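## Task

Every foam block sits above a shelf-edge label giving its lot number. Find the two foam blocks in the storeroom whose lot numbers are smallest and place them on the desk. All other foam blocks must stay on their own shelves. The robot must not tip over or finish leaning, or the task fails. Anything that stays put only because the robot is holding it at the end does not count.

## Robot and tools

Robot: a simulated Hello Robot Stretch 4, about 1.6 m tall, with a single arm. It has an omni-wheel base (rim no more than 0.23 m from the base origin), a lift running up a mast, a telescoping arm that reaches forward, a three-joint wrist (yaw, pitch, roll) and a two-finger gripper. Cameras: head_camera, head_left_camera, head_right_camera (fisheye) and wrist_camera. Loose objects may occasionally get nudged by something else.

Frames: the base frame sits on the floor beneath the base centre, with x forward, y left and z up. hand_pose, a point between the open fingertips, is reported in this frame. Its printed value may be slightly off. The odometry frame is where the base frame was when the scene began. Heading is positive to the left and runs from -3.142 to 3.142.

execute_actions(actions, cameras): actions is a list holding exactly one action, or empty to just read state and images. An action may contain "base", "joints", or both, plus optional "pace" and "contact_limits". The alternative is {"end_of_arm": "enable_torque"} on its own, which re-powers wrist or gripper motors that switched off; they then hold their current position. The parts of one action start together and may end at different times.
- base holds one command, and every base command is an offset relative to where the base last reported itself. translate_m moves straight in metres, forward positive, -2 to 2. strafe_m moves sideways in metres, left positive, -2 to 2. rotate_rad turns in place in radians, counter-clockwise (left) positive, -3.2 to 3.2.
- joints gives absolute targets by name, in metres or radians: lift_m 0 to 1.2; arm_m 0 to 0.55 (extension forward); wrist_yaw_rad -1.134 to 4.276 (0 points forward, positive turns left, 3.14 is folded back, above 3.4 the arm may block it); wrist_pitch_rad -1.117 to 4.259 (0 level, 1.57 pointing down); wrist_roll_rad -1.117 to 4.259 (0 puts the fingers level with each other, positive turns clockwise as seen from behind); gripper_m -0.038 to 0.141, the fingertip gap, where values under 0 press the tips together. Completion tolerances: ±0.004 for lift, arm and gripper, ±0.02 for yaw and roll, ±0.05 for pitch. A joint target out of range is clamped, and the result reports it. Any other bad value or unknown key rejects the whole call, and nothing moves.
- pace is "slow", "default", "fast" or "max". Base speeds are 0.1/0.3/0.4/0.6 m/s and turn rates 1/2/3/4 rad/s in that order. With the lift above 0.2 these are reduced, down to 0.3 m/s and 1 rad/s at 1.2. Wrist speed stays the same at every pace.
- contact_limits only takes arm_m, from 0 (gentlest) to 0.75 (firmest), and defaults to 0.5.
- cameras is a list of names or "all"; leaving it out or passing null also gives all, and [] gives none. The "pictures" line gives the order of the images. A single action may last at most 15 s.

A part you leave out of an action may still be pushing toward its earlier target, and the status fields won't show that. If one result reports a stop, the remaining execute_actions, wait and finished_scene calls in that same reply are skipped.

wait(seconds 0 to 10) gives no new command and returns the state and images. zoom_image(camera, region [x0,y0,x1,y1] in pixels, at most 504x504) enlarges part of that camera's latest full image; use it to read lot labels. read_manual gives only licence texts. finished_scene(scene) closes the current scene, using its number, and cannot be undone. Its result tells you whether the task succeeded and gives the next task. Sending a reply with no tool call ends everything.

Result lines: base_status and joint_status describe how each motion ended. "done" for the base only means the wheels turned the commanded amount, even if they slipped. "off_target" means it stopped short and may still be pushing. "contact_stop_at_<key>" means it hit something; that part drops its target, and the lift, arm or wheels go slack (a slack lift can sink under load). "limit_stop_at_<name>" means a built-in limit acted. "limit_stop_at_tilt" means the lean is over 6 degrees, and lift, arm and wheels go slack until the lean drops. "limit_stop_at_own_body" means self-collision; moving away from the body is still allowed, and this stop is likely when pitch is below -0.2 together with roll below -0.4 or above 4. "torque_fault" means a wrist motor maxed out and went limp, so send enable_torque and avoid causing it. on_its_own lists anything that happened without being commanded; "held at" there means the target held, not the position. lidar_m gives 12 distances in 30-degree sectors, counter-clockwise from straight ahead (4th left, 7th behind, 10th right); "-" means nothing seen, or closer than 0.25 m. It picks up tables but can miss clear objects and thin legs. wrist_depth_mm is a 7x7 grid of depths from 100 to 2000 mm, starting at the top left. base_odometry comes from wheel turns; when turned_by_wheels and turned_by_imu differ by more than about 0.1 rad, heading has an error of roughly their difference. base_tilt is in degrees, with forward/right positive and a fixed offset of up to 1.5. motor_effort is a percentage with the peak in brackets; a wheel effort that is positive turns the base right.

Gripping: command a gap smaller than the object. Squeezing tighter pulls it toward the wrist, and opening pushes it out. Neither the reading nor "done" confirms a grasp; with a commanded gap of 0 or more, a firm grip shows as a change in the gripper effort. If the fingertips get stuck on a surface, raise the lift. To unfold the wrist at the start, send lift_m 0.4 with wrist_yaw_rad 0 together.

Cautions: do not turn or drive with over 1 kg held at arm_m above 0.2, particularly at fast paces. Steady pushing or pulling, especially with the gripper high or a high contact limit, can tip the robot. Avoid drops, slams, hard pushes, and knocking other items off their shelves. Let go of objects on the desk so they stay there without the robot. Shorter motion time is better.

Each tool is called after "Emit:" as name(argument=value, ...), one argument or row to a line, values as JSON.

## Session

Emit:
execute_actions(
  actions=[],
)

Scene clock: 0.00 s.
base_odometry: x=+0.000 y=+0.000 heading=+0.000 (m, m, rad; odometry frame)
turned_by_wheels: +0.000 (rad since the last result)
turned_by_imu: +0.000 (rad since the last result)
base_tilt: forward=+0.1 right=-1.0 (deg)
lidar_m: 0.76 0.86 2.48 1.72 0.88 0.70 0.71 0.77 1.80 1.80 0.95 0.75
base_status: not commanded
joint_positions: lift_m=+0.185 arm_m=+0.002 wrist_yaw_rad=+3.113 wrist_pitch_rad=+0.015 wrist_roll_rad=+0.000 gripper_m=+0.057
joint_status: not commanded
motor_effort: lift_m=+21 arm_m=-1 wrist_yaw_rad=+1 wrist_pitch_rad=-5 wrist_roll_rad=-1 gripper_m=-4 wheel_0=+0 wheel_1=+0 wheel_2=+0 (%)
hand_pose: x=-0.1129 y=+0.0957 z=+0.3588 quat_wxyz=(+0.014, -0.007, +0.000, +1.000) (m; base frame)
wrist_depth_mm: 138 139 866 842 820 778 768 / - 139 866 831 809 788 768 / - 133 208 842 809 778 759 / 114 138 259 831 809 778 750 / 917 891 854 831 809 778 759 / 917 891 199 831 198 788 768 / 917 891 854 152 809 759 759
pictures: head_camera, head_left_camera, head_right_camera, wrist_camera
Images, in order (width x height): head_camera 420x560, head_left_camera 420x672, head_right_camera 420x672, wrist_camera 616x392.

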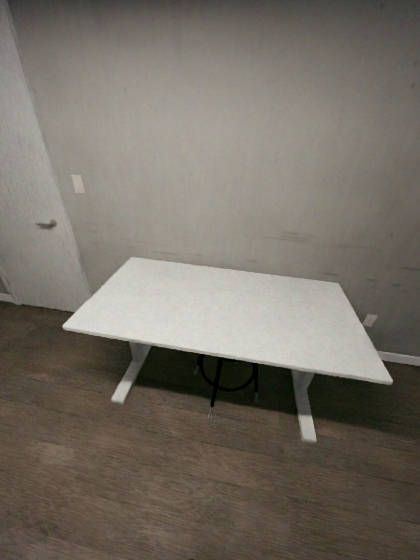

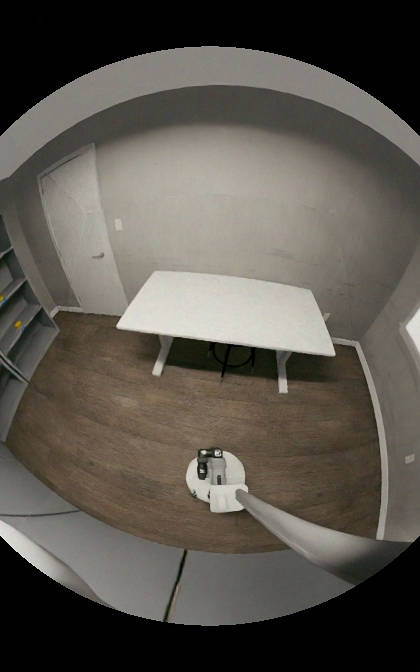

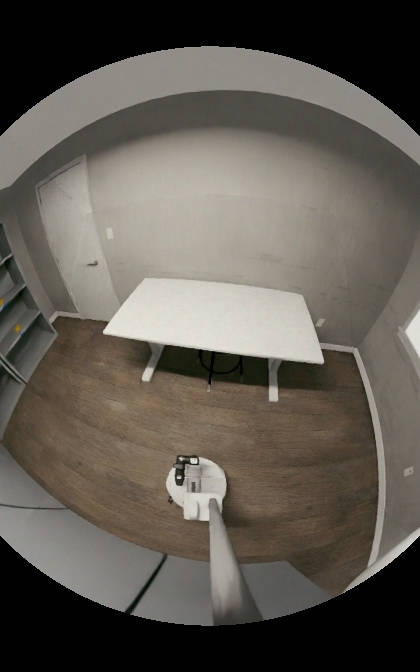

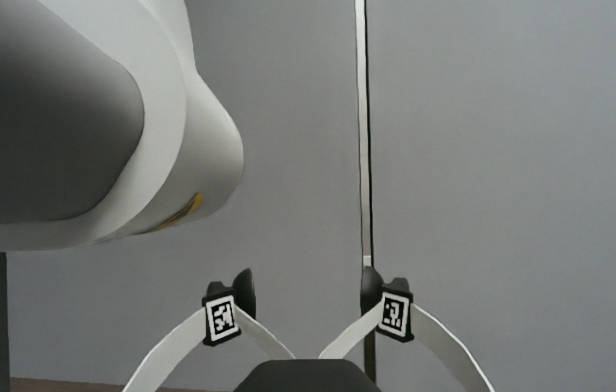

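Emit:
execute_actions(
  actions=[
    {"base": {"rotate_rad": 1.28}, "pace": "max"},
  ],
  cameras=["head_camera", "head_left_camera"],
)

Scene clock: 27.40 s.
base_odometry: x=+0.000 y=+0.000 heading=+1.280 (m, m, rad; odometry frame)
turned_by_wheels: +1.280 (rad since the last result)
turned_by_imu: +1.294 (rad since the last result)
base_tilt: forward=+0.1 right=-0.8 (deg)
lidar_m: 2.43 1.13 0.76 0.69 0.72 0.93 1.79 1.80 0.83 0.75 0.77 0.99
base_status: done
joint_positions: lift_m=+0.185 arm_m=+0.002 wrist_yaw_rad=+3.113 wrist_pitch_rad=+0.015 wrist_roll_rad=+0.000 gripper_m=+0.057
joint_status: not commanded
motor_effort: lift_m=+21(21) arm_m=-1(1) wrist_yaw_rad=+1(1) wrist_pitch_rad=-5(5) wrist_roll_rad=-1(1) gripper_m=-2(2) wheel_0=-1(5) wheel_1=+0(9) wheel_2=+0(11) (%)
hand_pose: x=-0.1129 y=+0.0957 z=+0.3588 quat_wxyz=(+0.014, -0.007, +0.000, +1.000) (m; base frame)
wrist_depth_mm: 138 139 1921 - - - 809 / - 139 1983 - - - 788 / - 134 207 - - - 788 / 114 138 259 1983 - - 798 / 1863 1921 1921 - - - 788 / 1618 1576 200 1537 198 1336 809 / 1025 931 946 152 976 878 809
pictures: head_camera, head_left_camera
Images, in order (width x height): head_camera 420x560, head_left_camera 420x672.

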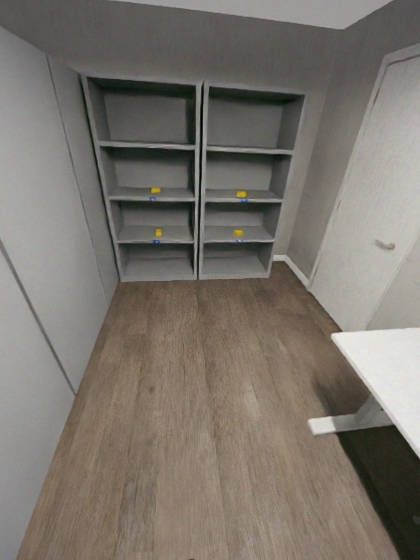

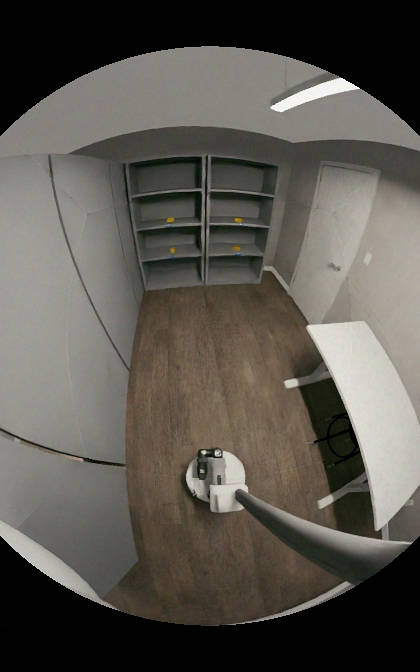

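Emit:
execute_actions(
  actions=[
    {"base": {"translate_m": 0.76}, "joints": {"lift_m": 0.46, "wrist_yaw_rad": 0.12, "arm_m": 0.55, "wrist_pitch_rad": 0.0, "gripper_m": 0.03}, "pace": "max"},
  ],
  cameras=["head_camera", "wrist_camera"],
)

Scene clock: 31.97 s.
base_odometry: x=+0.218 y=+0.728 heading=+1.280 (m, m, rad; odometry frame)
turned_by_wheels: +0.000 (rad since the last result)
turned_by_imu: -0.004 (rad since the last result)
base_tilt: forward=+0.1 right=-1.0 (deg)
lidar_m: 1.67 1.28 0.83 0.77 0.78 1.04 2.56 1.12 0.75 0.65 1.48 1.80
base_status: done
joint_positions: lift_m=+0.460 arm_m=+0.549 wrist_yaw_rad=+0.120 wrist_pitch_rad=+0.002 wrist_roll_rad=+0.000 gripper_m=+0.030
joint_status: all done
motor_effort: lift_m=+23(27) arm_m=+4(5) wrist_yaw_rad=-1(9) wrist_pitch_rad=-6(9) wrist_roll_rad=+0(1) gripper_m=-3(3) wheel_0=-1(7) wheel_1=+0(6) wheel_2=-1(13) (%)
hand_pose: x=+1.0170 y=-0.0521 z=+0.6374 quat_wxyz=(+0.998, +0.000, +0.001, +0.060) (m; base frame)
wrist_depth_mm: 1336 1430 1430 1397 1397 1430 1281 / 1229 1397 1042 976 1098 1118 1138 / 1281 1430 1397 1205 1397 1397 1255 / 1366 1397 1430 946 1397 1430 1308 / 1229 1336 1336 946 1229 1078 1118 / 1281 1397 210 931 194 1430 1336 / 1308 1397 1397 147 1366 1336 1281
pictures: head_camera, wrist_camera
Images, in order (width x height): head_camera 420x560, wrist_camera 616x392.

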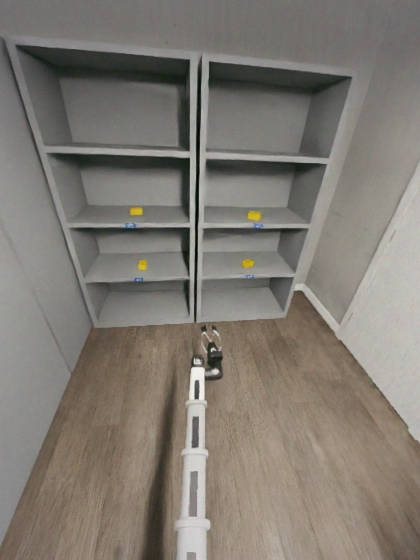

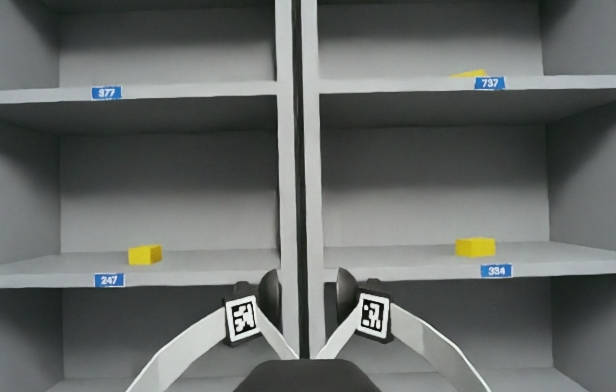

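Emit:
zoom_image(
  camera="wrist_camera",
  region=[76, 75, 146, 110],
)

Emit:
zoom_image(
  camera="wrist_camera",
  region=[76, 235, 176, 300],
)

Emit:
zoom_image(
  camera="wrist_camera",
  region=[450, 62, 530, 102],
)

Emit:
zoom_image(
  camera="wrist_camera",
  region=[445, 230, 535, 290],
)

Region (76, 75, 146, 110) of wrist_camera's 616x392 image, scaled by 7.200.

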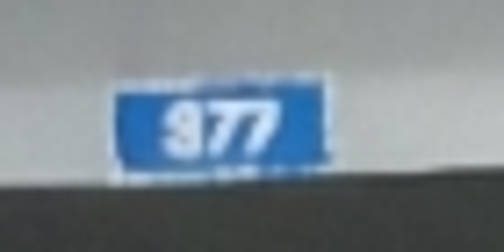

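Region (76, 235, 176, 300) of wrist_camera's 616x392 image, scaled by 5.040; it fills the top 328 rows of this view, and the rest is white.

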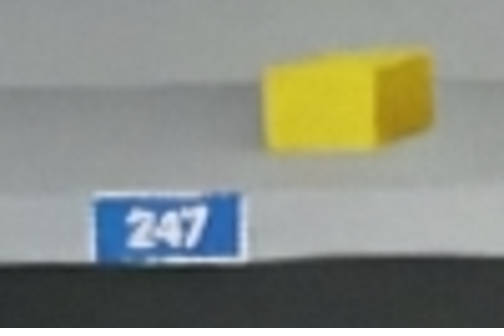

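Region (450, 62, 530, 102) of wrist_camera's 616x392 image, scaled by 6.300.

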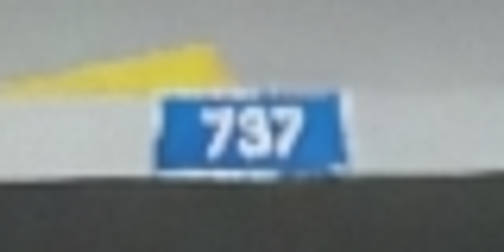

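Region (445, 230, 535, 290) of wrist_camera's 616x392 image, scaled by 5.600.

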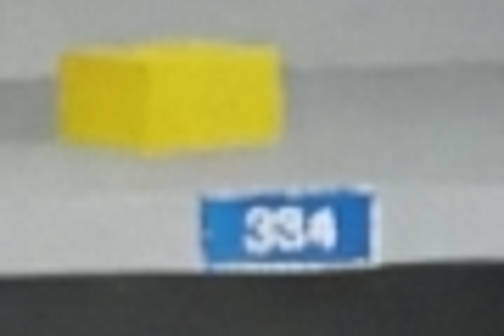

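Emit:
execute_actions(
  actions=[
    {"base": {"translate_m": -2.0}, "joints": {"lift_m": 0.2, "wrist_yaw_rad": -1.13, "arm_m": 0.003}, "pace": "max"},
  ],
  cameras=["head_camera", "head_left_camera"],
)

Scene clock: 47.43 s.
base_odometry: x=-0.356 y=-1.188 heading=+1.280 (m, m, rad; odometry frame)
turned_by_wheels: +0.000 (rad since the last result)
turned_by_imu: +0.003 (rad since the last result)
base_tilt: forward=+0.1 right=-0.9 (deg)
lidar_m: 3.66 0.92 0.71 2.05 0.95 0.59 0.58 0.59 0.71 1.65 1.04 1.16
base_status: done
joint_positions: lift_m=+0.200 arm_m=+0.004 wrist_yaw_rad=-1.124 wrist_pitch_rad=+0.002 wrist_roll_rad=-0.001 gripper_m=+0.030
joint_status: all done
joint sent to its limit — the command would take wrist_yaw_rad past its lower limit, so that joint was sent only as far as its limit.
motor_effort: lift_m=+17(21) arm_m=-5(5) wrist_yaw_rad=+0(9) wrist_pitch_rad=-6(8) wrist_roll_rad=+0(0) gripper_m=-2(6) wheel_0=+2(8) wheel_1=+2(6) wheel_2=+0(12) (%)
hand_pose: x=+0.2205 y=-0.2980 z=+0.3778 quat_wxyz=(+0.846, +0.000, +0.001, -0.533) (m; base frame)
wrist_depth_mm: - - 1921 1756 1618 1499 1397 / - - 1921 1756 1576 1499 1430 / 1464 1430 1308 1661 1576 1499 1397 / - 1537 1921 1756 1618 1464 1397 / - 1576 1863 1708 1618 1537 1397 / 1618 1708 210 1430 195 1464 1366 / 1078 1078 976 147 976 960 1008
pictures: head_camera, head_left_camera
Images, in order (width x height): head_camera 420x560, head_left_camera 420x672.

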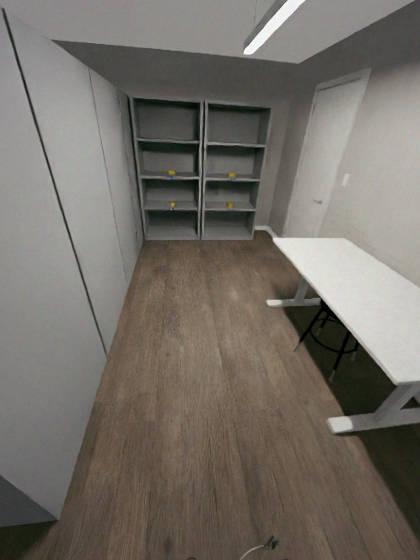

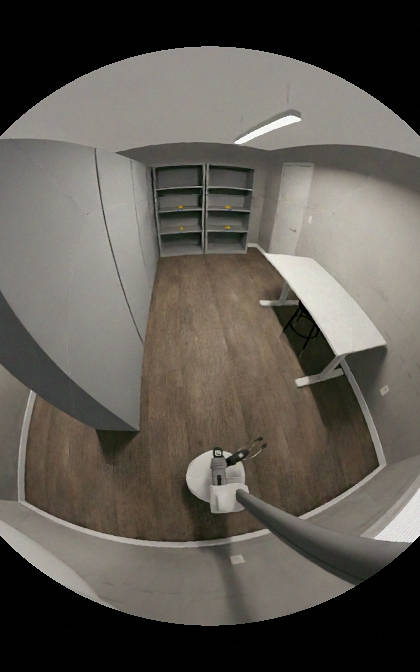

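Emit:
execute_actions(
  actions=[
    {"base": {"rotate_rad": 0.105}, "pace": "max"},
  ],
  cameras=[],
)

Emit:
execute_actions(
  actions=[
    {"base": {"strafe_m": 1.69}, "pace": "max"},
  ],
)

Scene clock: 54.40 s.
base_odometry: x=-0.356 y=-1.188 heading=+1.385 (m, m, rad; odometry frame)
turned_by_wheels: +0.105 (rad since the last result)
turned_by_imu: +0.105 (rad since the last result)
base_tilt: forward=+0.1 right=-0.9 (deg)
lidar_m: 2.24 0.82 0.69 2.02 0.85 0.60 0.58 0.60 0.80 1.67 1.03 1.26
base_status: done
joint_positions: lift_m=+0.200 arm_m=+0.004 wrist_yaw_rad=-1.124 wrist_pitch_rad=+0.002 wrist_roll_rad=-0.001 gripper_m=+0.030
joint_status: not commanded
motor_effort: lift_m=+18(18) arm_m=-5(5) wrist_yaw_rad=-1(1) wrist_pitch_rad=-7(7) wrist_roll_rad=+0(0) gripper_m=-5(4) wheel_0=-1(4) wheel_1=+0(5) wheel_2=-1(9) (%)
hand_pose: x=+0.2205 y=-0.2980 z=+0.3778 quat_wxyz=(+0.846, +0.000, +0.001, -0.533) (m; base frame)
wrist_depth_mm: - - - 1808 1661 1499 1366 / - - - 1708 1618 1499 1397 / 1808 1537 1430 1366 1661 1499 1397 / - - - 1756 1661 1499 1397 / - - 1983 1808 1618 1499 1397 / 1708 1661 209 1336 193 1464 1366 / 1060 1078 1008 147 976 960 1008
pictures: none
No camera images: the call's "cameras" was empty. Leave "cameras" out to get every camera's image.

Scene clock: 58.60 s.
base_odometry: x=-2.017 y=-0.875 heading=+1.385 (m, m, rad; odometry frame)
turned_by_wheels: +0.000 (rad since the last result)
turned_by_imu: +0.003 (rad since the last result)
base_tilt: forward=+0.1 right=-0.9 (deg)
lidar_m: 1.33 0.48 0.35 0.33 0.36 0.50 0.58 0.59 0.82 2.24 0.76 0.93
base_status: done
joint_positions: lift_m=+0.200 arm_m=+0.004 wrist_yaw_rad=-1.124 wrist_pitch_rad=+0.002 wrist_roll_rad=-0.001 gripper_m=+0.030
joint_status: not commanded
motor_effort: lift_m=+19(19) arm_m=-5(5) wrist_yaw_rad=+0(0) wrist_pitch_rad=-7(6) wrist_roll_rad=+0(1) gripper_m=-5(6) wheel_0=+1(12) wheel_1=+2(15) wheel_2=-1(1) (%)
hand_pose: x=+0.2205 y=-0.2980 z=+0.3777 quat_wxyz=(+0.846, +0.000, +0.001, -0.533) (m; base frame)
wrist_depth_mm: 1098 1138 1138 768 - - - / 1160 1366 1281 750 - - - / 1182 1366 1255 741 - - - / 1098 1336 1255 741 - - - / 1138 1397 1281 732 - - - / 1118 1308 210 676 194 1537 1576 / 960 878 820 147 960 946 1008
pictures: head_camera, head_left_camera, head_right_camera, wrist_camera
Images, in order (width x height): head_camera 420x560, head_left_camera 420x672, head_right_camera 420x672, wrist_camera 616x392.

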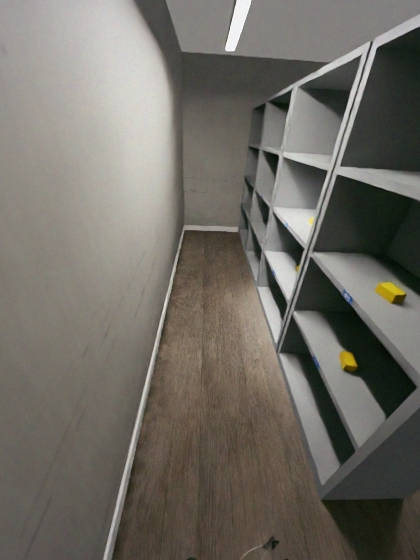

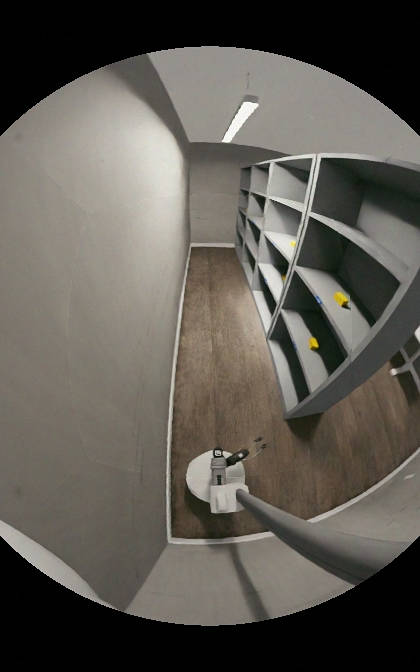

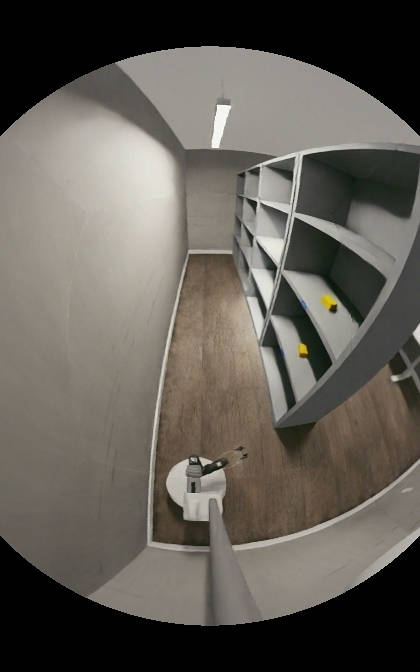

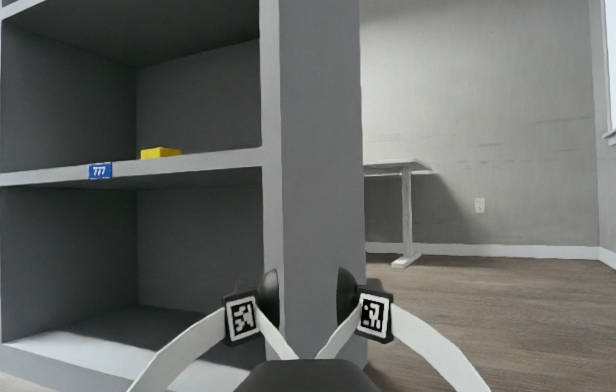

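Emit:
zoom_image(
  camera="wrist_camera",
  region=[70, 150, 130, 190],
)

Emit:
zoom_image(
  camera="head_camera",
  region=[325, 275, 375, 320],
)

Region (70, 150, 130, 190) of wrist_camera's 616x392 image, scaled by 8.400.

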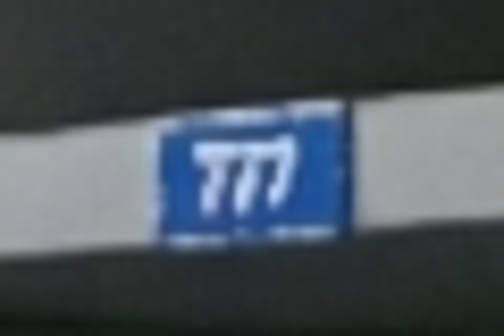

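Region (325, 275, 375, 320) of head_camera's 420x560 image, scaled by 10.080, with more detail than that image has; it fills the top 454 rows of this view, and the rest is white.

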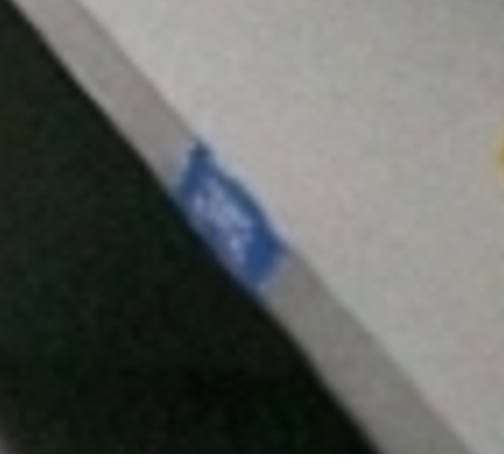

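Emit:
execute_actions(
  actions=[
    {"base": {"translate_m": 0.84}, "joints": {"lift_m": 0.53}, "pace": "max"},
  ],
  cameras=["head_camera", "head_right_camera", "wrist_camera"],
)

Scene clock: 73.50 s.
base_odometry: x=-1.862 y=-0.050 heading=+1.385 (m, m, rad; odometry frame)
turned_by_wheels: +0.000 (rad since the last result)
turned_by_imu: -0.005 (rad since the last result)
base_tilt: forward=+0.0 right=-0.9 (deg)
lidar_m: 1.35 0.49 0.34 0.32 0.34 0.48 1.40 1.47 0.67 0.61 0.65 0.89
base_status: done
joint_positions: lift_m=+0.530 arm_m=+0.004 wrist_yaw_rad=-1.124 wrist_pitch_rad=+0.002 wrist_roll_rad=-0.001 gripper_m=+0.030
joint_status: all done
motor_effort: lift_m=+24(32) arm_m=-5(5) wrist_yaw_rad=+0(1) wrist_pitch_rad=-5(6) wrist_roll_rad=+0(0) gripper_m=-3(2) wheel_0=-1(7) wheel_1=+0(8) wheel_2=+1(14) (%)
hand_pose: x=+0.2205 y=-0.2980 z=+0.7074 quat_wxyz=(+0.846, +0.000, +0.001, -0.533) (m; base frame)
wrist_depth_mm: 1229 1366 707 842 1025 904 500 / 1255 1430 699 683 640 640 647 / 1060 1098 707 831 1025 917 854 / 1255 1430 723 820 1042 931 866 / 1255 1430 715 809 1025 931 854 / 1078 891 209 699 193 820 809 / 1229 1397 699 147 564 517 525
pictures: head_camera, head_right_camera, wrist_camera
Images, in order (width x height): head_camera 420x560, head_right_camera 420x672, wrist_camera 616x392.

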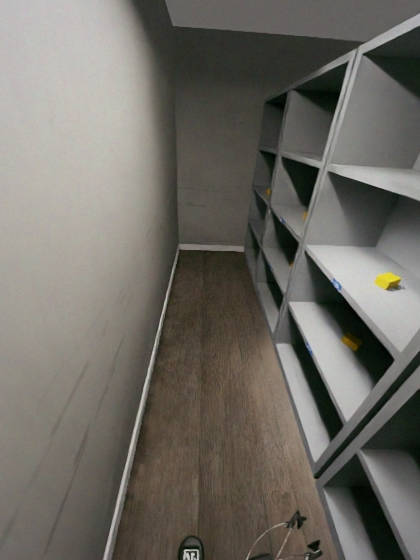

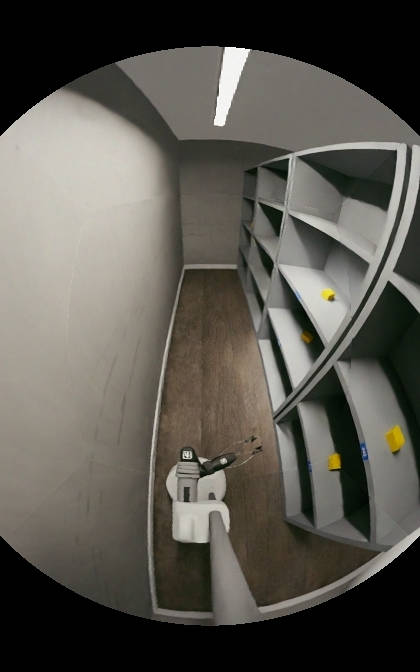

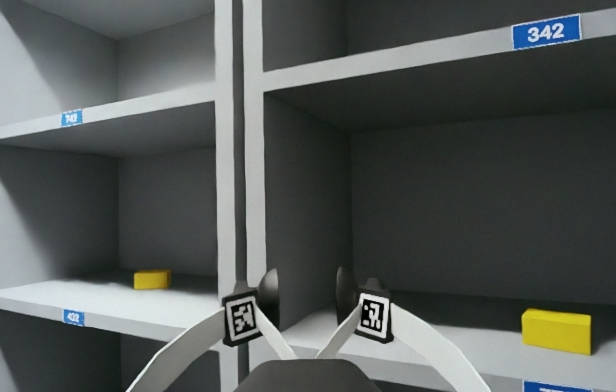

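Emit:
zoom_image(
  camera="wrist_camera",
  region=[42, 98, 102, 138],
)

Emit:
zoom_image(
  camera="wrist_camera",
  region=[44, 297, 104, 337],
)

Region (42, 98, 102, 138) of wrist_camera's 616x392 image, scaled by 8.400.

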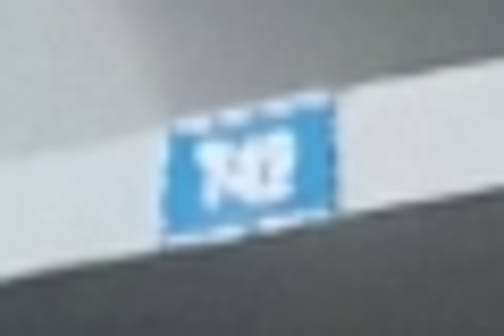

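Region (44, 297, 104, 337) of wrist_camera's 616x392 image, scaled by 8.400.

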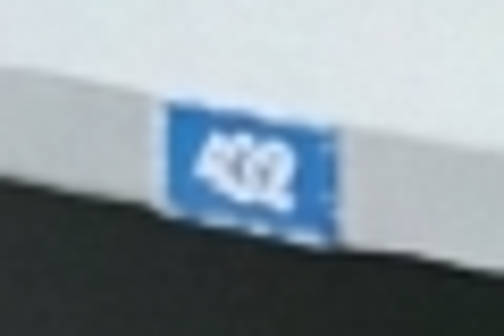

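Emit:
zoom_image(
  camera="head_right_camera",
  region=[340, 430, 390, 475],
)

Emit:
zoom_image(
  camera="wrist_camera",
  region=[10, 80, 190, 340],
)

Region (340, 430, 390, 475) of head_right_camera's 420x672 image, scaled by 10.080, with more detail than that image has; it fills the top 454 rows of this view, and the rest is white.

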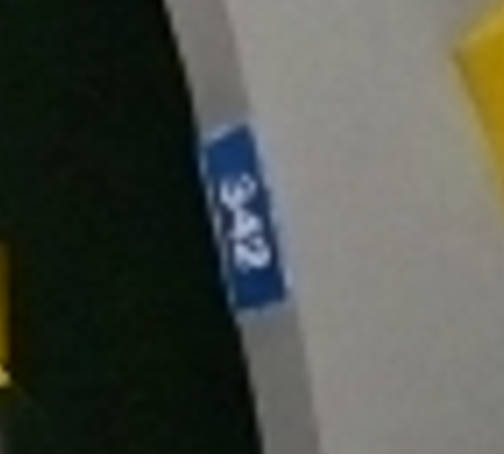

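Region (10, 80, 190, 340) of wrist_camera's 616x392 image, scaled by 1.938; it fills the left 349 columns of this view, and the rest is white.

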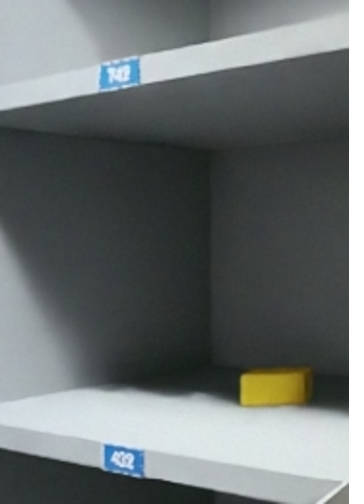

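Emit:
execute_actions(
  actions=[
    {"base": {"translate_m": 1.31}, "joints": {"lift_m": 0.51, "arm_m": 0.55}, "pace": "max"},
  ],
  cameras=["head_camera", "head_right_camera", "wrist_camera"],
)

Scene clock: 93.93 s.
base_odometry: x=-1.620 y=+1.238 heading=+1.385 (m, m, rad; odometry frame)
turned_by_wheels: +0.000 (rad since the last result)
turned_by_imu: -0.007 (rad since the last result)
base_tilt: forward=+0.0 right=-0.9 (deg)
lidar_m: 1.37 0.49 0.33 0.34 0.35 0.50 1.40 0.91 0.64 0.61 0.65 0.90
base_status: done
joint_positions: lift_m=+0.510 arm_m=+0.549 wrist_yaw_rad=-1.124 wrist_pitch_rad=+0.002 wrist_roll_rad=+0.000 gripper_m=+0.030
joint_status: all done
motor_effort: lift_m=+18(22) arm_m=+5(4) wrist_yaw_rad=+0(0) wrist_pitch_rad=-7(6) wrist_roll_rad=-1(1) gripper_m=-4(4) wheel_0=+0(6) wheel_1=-1(4) wheel_2=-1(12) (%)
hand_pose: x=+0.7659 y=-0.2979 z=+0.6878 quat_wxyz=(+0.846, +0.000, +0.001, -0.533) (m; base frame)
wrist_depth_mm: 1255 1366 715 842 976 525 480 / 1281 1397 707 707 707 715 723 / 1182 1229 699 878 1008 917 854 / 1281 1430 707 866 1025 917 866 / 1255 1430 707 854 1008 931 854 / 1060 904 210 699 194 683 732 / 1255 1397 691 147 569 496 477
pictures: head_camera, head_right_camera, wrist_camera
Images, in order (width x height): head_camera 420x560, head_right_camera 420x672, wrist_camera 616x392.

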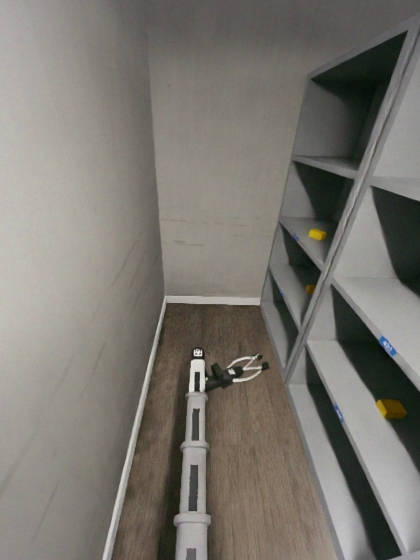

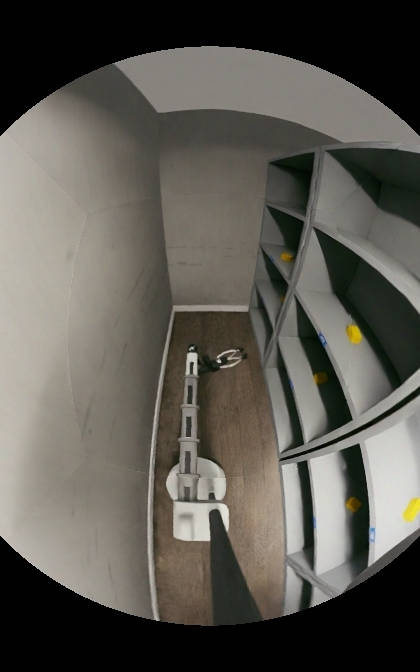

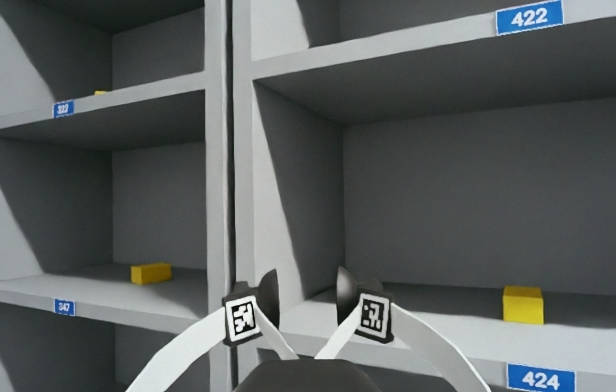

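Emit:
zoom_image(
  camera="wrist_camera",
  region=[34, 88, 94, 128],
)

Emit:
zoom_image(
  camera="wrist_camera",
  region=[34, 287, 94, 327],
)

Emit:
zoom_image(
  camera="head_right_camera",
  region=[350, 512, 400, 557],
)

Emit:
zoom_image(
  camera="head_right_camera",
  region=[295, 502, 335, 542],
)

Region (34, 88, 94, 128) of wrist_camera's 616x392 image, scaled by 8.400.

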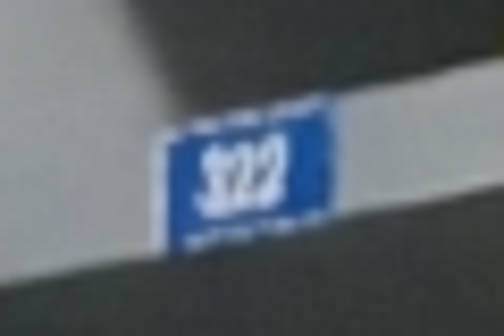

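Region (34, 287, 94, 327) of wrist_camera's 616x392 image, scaled by 8.400.

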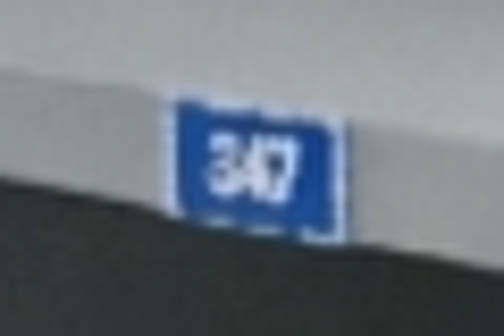

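Region (350, 512, 400, 557) of head_right_camera's 420x672 image, scaled by 10.080, with more detail than that image has; it fills the top 454 rows of this view, and the rest is white.

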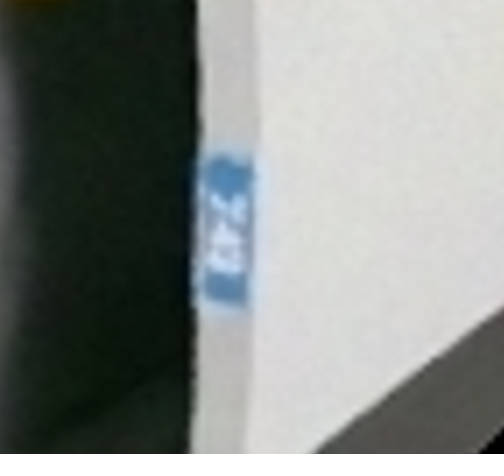

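Region (295, 502, 335, 542) of head_right_camera's 420x672 image, scaled by 12.600, with more detail than that image has.

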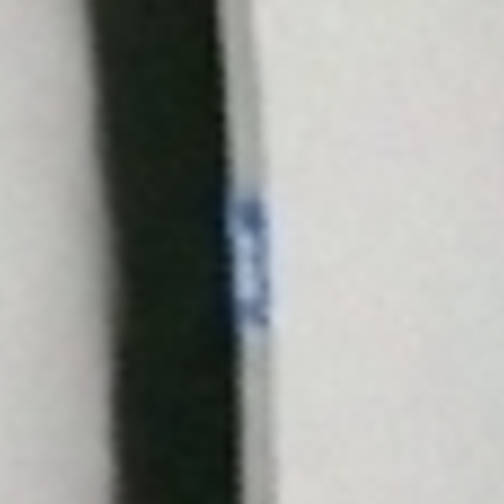

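Emit:
zoom_image(
  camera="head_camera",
  region=[270, 205, 350, 275],
)

Region (270, 205, 350, 275) of head_camera's 420x560 image, scaled by 6.300, with more detail than that image has; it fills the top 441 rows of this view, and the rest is white.

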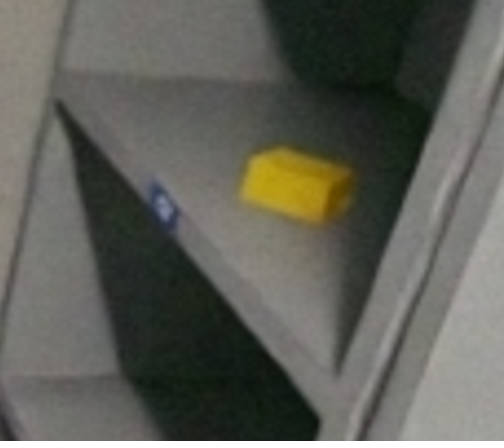

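Emit:
execute_actions(
  actions=[
    {"base": {"translate_m": 1.45}, "joints": {"lift_m": 0.72, "arm_m": 0.003, "wrist_pitch_rad": 0.65, "gripper_m": 0.135, "wrist_yaw_rad": -0.8}, "pace": "max"},
  ],
  cameras=["head_right_camera"],
)

Scene clock: 124.37 s.
base_odometry: x=-1.352 y=+2.663 heading=+1.385 (m, m, rad; odometry frame)
turned_by_wheels: +0.000 (rad since the last result)
turned_by_imu: -0.007 (rad since the last result)
base_tilt: forward=+0.1 right=-1.0 (deg)
lidar_m: 0.50 0.50 0.35 0.33 0.37 0.50 1.42 0.90 0.63 0.61 0.64 0.55
base_status: done
joint_positions: lift_m=+0.720 arm_m=+0.004 wrist_yaw_rad=-0.800 wrist_pitch_rad=+0.652 wrist_roll_rad=+0.000 gripper_m=+0.135
joint_status: all done
motor_effort: lift_m=+23(28) arm_m=-5(7) wrist_yaw_rad=+0(9) wrist_pitch_rad=-5(4) wrist_roll_rad=-1(1) gripper_m=-1(4) wheel_0=-2(7) wheel_1=+0(8) wheel_2=+0(12) (%)
hand_pose: x=+0.2719 y=-0.2254 z=+0.7229 quat_wxyz=(+0.873, +0.125, +0.295, -0.369) (m; base frame)
wrist_depth_mm: 320 370 442 549 621 842 778 / 336 392 473 597 691 917 831 / 353 418 504 647 732 778 778 / 373 442 549 715 768 621 621 / 397 469 597 798 1042 1138 549 / 418 449 597 904 960 206 991 / 445 512 691 148 917 866 866
pictures: head_right_camera
Images, in order (width x height): head_right_camera 420x672.

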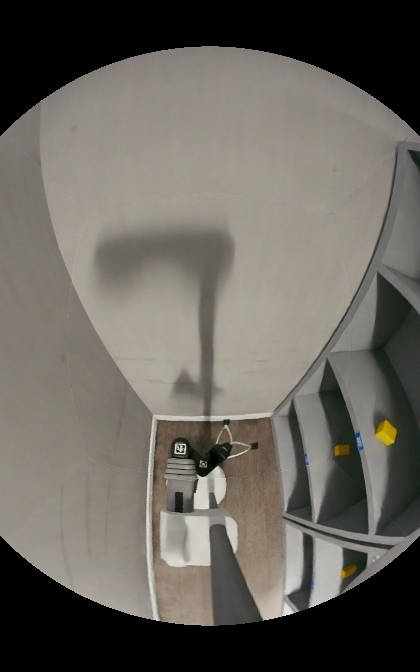

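Emit:
execute_actions(
  actions=[
    {"base": {"rotate_rad": -1.55}, "joints": {"lift_m": 1.075, "wrist_yaw_rad": 0.55}, "pace": "max"},
  ],
  cameras=["head_camera", "head_left_camera", "wrist_camera"],
)

Scene clock: 133.73 s.
base_odometry: x=-1.352 y=+2.663 heading=-0.165 (m, m, rad; odometry frame)
turned_by_wheels: -1.550 (rad since the last result)
turned_by_imu: -1.570 (rad since the last result)
base_tilt: forward=-0.1 right=-0.9 (deg)
lidar_m: 0.61 0.64 0.54 0.51 0.52 0.38 0.35 0.37 0.49 1.47 0.90 0.64
base_status: done
joint_positions: lift_m=+1.075 arm_m=+0.004 wrist_yaw_rad=+0.550 wrist_pitch_rad=+0.652 wrist_roll_rad=+0.000 gripper_m=+0.135
joint_status: all done
motor_effort: lift_m=+23(28) arm_m=-5(5) wrist_yaw_rad=+2(5) wrist_pitch_rad=-4(4) wrist_roll_rad=-1(1) gripper_m=-1(2) wheel_0=+1(4) wheel_1=+0(9) wheel_2=+0(8) (%)
hand_pose: x=+0.4160 y=+0.0453 z=+1.0780 quat_wxyz=(+0.912, -0.087, +0.308, +0.257) (m; base frame)
wrist_depth_mm: 512 574 732 878 788 707 640 / 539 621 732 768 759 723 668 / 569 654 597 574 521 535 559 / 585 707 854 530 466 449 449 / 615 759 931 1042 1025 418 384 / 640 707 891 891 831 206 866 / 668 798 1078 148 768 750 759
pictures: head_camera, head_left_camera, wrist_camera
Images, in order (width x height): head_camera 420x560, head_left_camera 420x672, wrist_camera 616x392.

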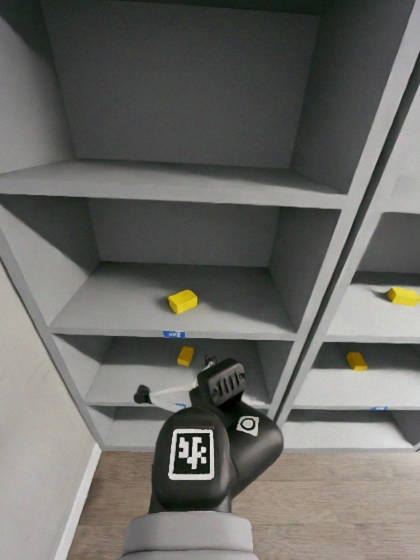

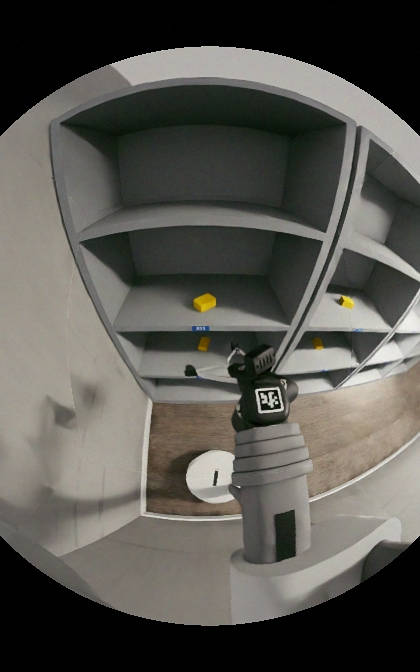

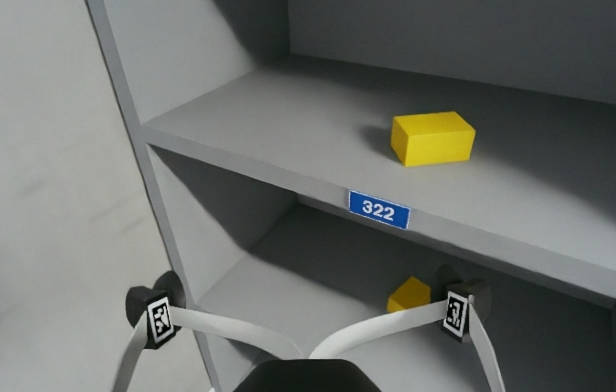

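Emit:
zoom_image(
  camera="wrist_camera",
  region=[375, 95, 495, 185],
)

Emit:
zoom_image(
  camera="head_camera",
  region=[145, 275, 225, 345],
)

Region (375, 95, 495, 185) of wrist_camera's 616x392 image, scaled by 4.200; it fills the top 378 rows of this view, and the rest is white.

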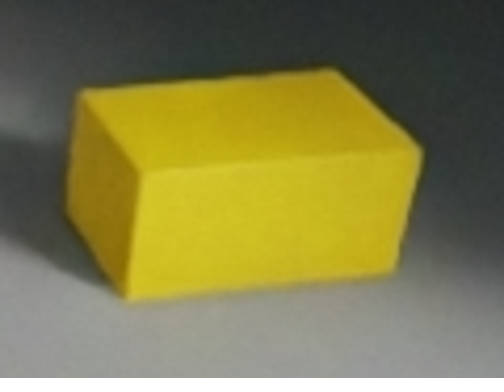

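Region (145, 275, 225, 345) of head_camera's 420x560 image, scaled by 6.300, with more detail than that image has; it fills the top 441 rows of this view, and the rest is white.

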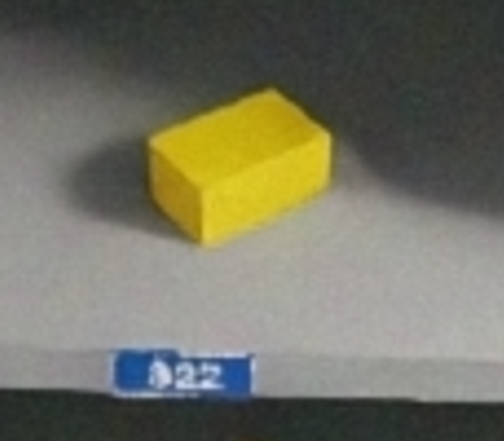

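Emit:
execute_actions(
  actions=[
    {"base": {"strafe_m": -0.014}, "joints": {"lift_m": 1.066, "wrist_yaw_rad": 0.7, "arm_m": 0.372, "gripper_m": 0.14}, "pace": "max"},
  ],
  cameras=["head_left_camera", "wrist_camera"],
)

Scene clock: 159.53 s.
base_odometry: x=-1.354 y=+2.649 heading=-0.165 (m, m, rad; odometry frame)
turned_by_wheels: +0.000 (rad since the last result)
turned_by_imu: -0.001 (rad since the last result)
base_tilt: forward=+0.1 right=-0.9 (deg)
lidar_m: 0.61 0.64 0.56 0.53 0.53 0.39 0.36 0.35 0.50 1.47 0.89 0.63
base_status: done
joint_positions: lift_m=+1.066 arm_m=+0.371 wrist_yaw_rad=+0.700 wrist_pitch_rad=+0.652 wrist_roll_rad=+0.000 gripper_m=+0.140
joint_status: all done
motor_effort: lift_m=+18(24) arm_m=+5(5) wrist_yaw_rad=+1(5) wrist_pitch_rad=-4(6) wrist_roll_rad=-1(1) gripper_m=-1(2) wheel_0=+2(6) wheel_1=+1(6) wheel_2=+1(0) (%)
hand_pose: x=+0.7738 y=+0.0809 z=+1.0695 quat_wxyz=(+0.890, -0.110, +0.301, +0.325) (m; base frame)
wrist_depth_mm: 442 512 597 530 452 392 351 / 462 544 647 585 488 415 373 / 484 539 559 549 512 449 394 / 452 449 442 442 436 433 413 / 375 373 370 366 364 357 359 / 320 215 315 258 294 202 307 / 285 270 270 150 262 264 268
pictures: head_left_camera, wrist_camera
Images, in order (width x height): head_left_camera 420x672, wrist_camera 616x392.

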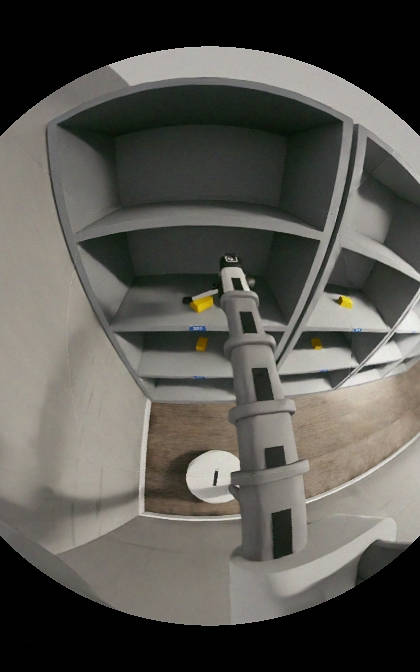

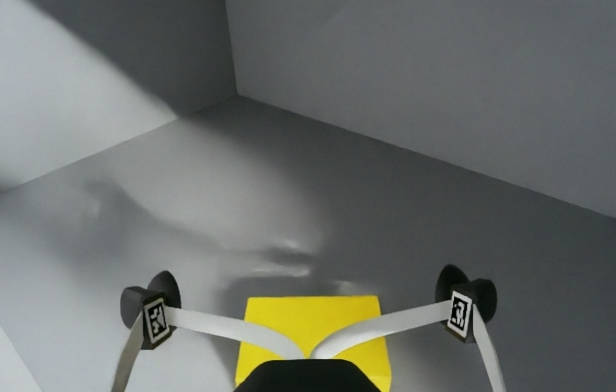

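Emit:
execute_actions(
  actions=[
    {"joints": {"lift_m": 1.014, "wrist_yaw_rad": 0.69, "gripper_m": 0.048}, "pace": "max"},
  ],
  cameras=["wrist_camera"],
)

Scene clock: 168.63 s.
base_odometry: x=-1.354 y=+2.649 heading=-0.165 (m, m, rad; odometry frame)
turned_by_wheels: +0.000 (rad since the last result)
turned_by_imu: -0.002 (rad since the last result)
base_tilt: forward=+0.1 right=-0.9 (deg)
lidar_m: 0.60 0.65 0.58 0.53 0.52 0.38 0.35 0.36 0.50 1.44 0.88 0.63
base_status: not commanded
joint_positions: lift_m=+1.014 arm_m=+0.371 wrist_yaw_rad=+0.690 wrist_pitch_rad=+0.652 wrist_roll_rad=+0.000 gripper_m=+0.048
joint_status: all done
motor_effort: lift_m=+18(16) arm_m=+5(5) wrist_yaw_rad=-1(4) wrist_pitch_rad=-5(5) wrist_roll_rad=-1(1) gripper_m=-21(22) wheel_0=+2(2) wheel_1=+1(1) wheel_2=+0(1) (%)
hand_pose: x=+0.7745 y=+0.0786 z=+1.0174 quat_wxyz=(+0.891, -0.109, +0.301, +0.321) (m; base frame)
wrist_depth_mm: 442 521 603 525 452 389 349 / 462 535 597 549 484 415 373 / 455 452 445 439 433 418 389 / 359 357 353 349 345 345 342 / 298 296 293 217 289 286 286 / 254 253 187 186 185 246 244 / 221 209 209 180 206 205 213
pictures: wrist_camera
Images, in order (width x height): wrist_camera 616x392.

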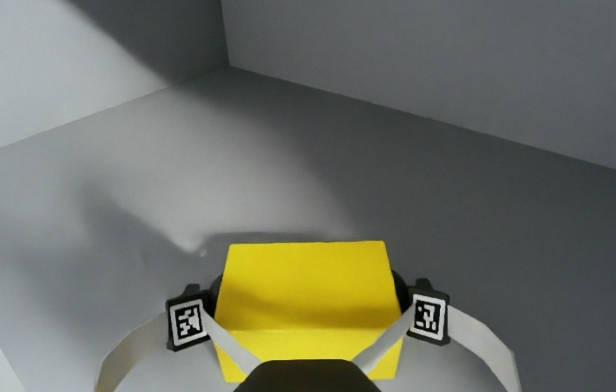

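Emit:
execute_actions(
  actions=[
    {"base": {"strafe_m": -0.22}, "joints": {"lift_m": 1.04, "arm_m": 0.003}, "pace": "max"},
  ],
  cameras=["wrist_camera"],
)

Scene clock: 181.97 s.
base_odometry: x=-1.390 y=+2.432 heading=-0.165 (m, m, rad; odometry frame)
turned_by_wheels: +0.000 (rad since the last result)
turned_by_imu: -0.002 (rad since the last result)
base_tilt: forward=+0.1 right=-0.9 (deg)
lidar_m: 0.60 0.65 0.79 0.76 0.52 0.37 0.36 0.36 0.51 1.47 0.86 0.62
base_status: done
joint_positions: lift_m=+1.040 arm_m=+0.004 wrist_yaw_rad=+0.690 wrist_pitch_rad=+0.652 wrist_roll_rad=+0.000 gripper_m=+0.048
joint_status: all done
motor_effort: lift_m=+23(27) arm_m=-5(8) wrist_yaw_rad=+2(2) wrist_pitch_rad=-6(6) wrist_roll_rad=-1(1) gripper_m=-20(18) wheel_0=-1(9) wheel_1=+0(11) wheel_2=+1(3) (%)
hand_pose: x=+0.4073 y=+0.0785 z=+1.0429 quat_wxyz=(+0.891, -0.108, +0.301, +0.320) (m; base frame)
wrist_depth_mm: 676 732 878 917 831 723 647 / 715 768 683 676 654 647 640 / 741 854 976 525 496 488 480 / 778 917 1098 1182 1025 407 387 / 820 991 1008 216 946 931 364 / 866 1025 187 186 185 820 788 / 917 1042 1281 180 699 699 517
pictures: wrist_camera
Images, in order (width x height): wrist_camera 616x392.

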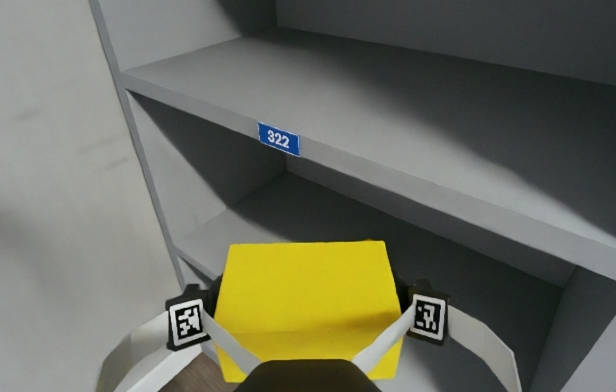

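Emit:
execute_actions(
  actions=[
    {"base": {"strafe_m": -1.33}, "joints": {"lift_m": 0.26, "wrist_yaw_rad": -0.15, "wrist_pitch_rad": 0.25}, "pace": "max"},
  ],
  cameras=["head_camera", "wrist_camera"],
)

Scene clock: 191.00 s.
base_odometry: x=-1.609 y=+1.120 heading=-0.165 (m, m, rad; odometry frame)
turned_by_wheels: +0.000 (rad since the last result)
turned_by_imu: -0.005 (rad since the last result)
base_tilt: forward=+0.0 right=-0.9 (deg)
lidar_m: 0.59 0.63 0.89 1.46 0.54 0.35 0.36 0.36 0.51 1.49 0.86 0.62
base_status: done
joint_positions: lift_m=+0.260 arm_m=+0.004 wrist_yaw_rad=-0.150 wrist_pitch_rad=+0.253 wrist_roll_rad=+0.000 gripper_m=+0.048
joint_status: all done
motor_effort: lift_m=+18(19) arm_m=-5(5) wrist_yaw_rad=-1(7) wrist_pitch_rad=-7(11) wrist_roll_rad=-1(0) gripper_m=-19(19) wheel_0=+0(10) wheel_1=+2(8) wheel_2=+1(0) (%)
hand_pose: x=+0.4379 y=-0.1282 z=+0.3663 quat_wxyz=(+0.989, +0.009, +0.126, -0.074) (m; base frame)
wrist_depth_mm: 580 759 778 809 831 820 634 / 353 368 413 455 504 544 574 / 585 798 842 866 904 891 661 / 574 842 866 904 931 917 668 / 564 854 878 216 946 917 676 / 554 759 187 186 185 768 683 / 539 574 564 180 554 554 591
pictures: head_camera, wrist_camera
Images, in order (width x height): head_camera 420x560, wrist_camera 616x392.

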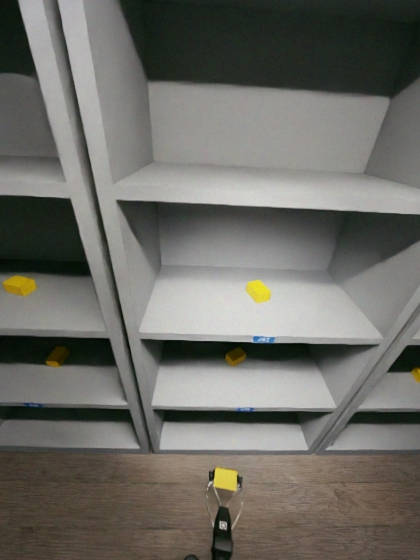

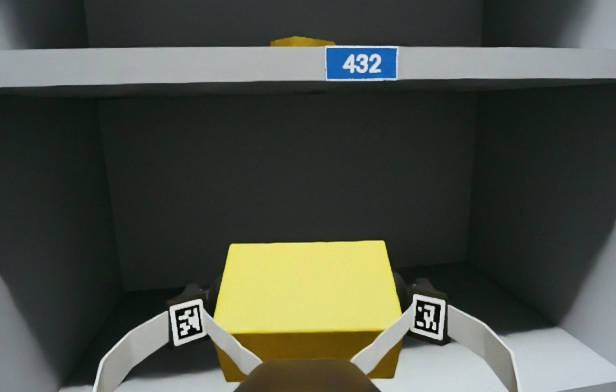

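Emit:
zoom_image(
  camera="head_camera",
  region=[238, 325, 288, 355],
)

Region (238, 325, 288, 355) of head_camera's 420x560 image, scaled by 10.080, with more detail than that image has; it fills the top 302 rows of this view, and the rest is white.

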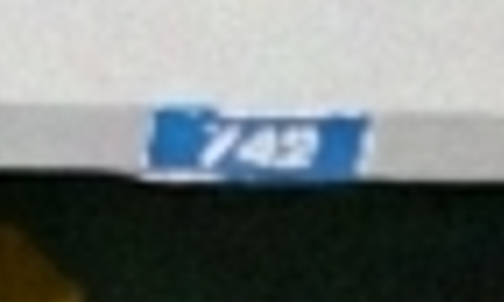

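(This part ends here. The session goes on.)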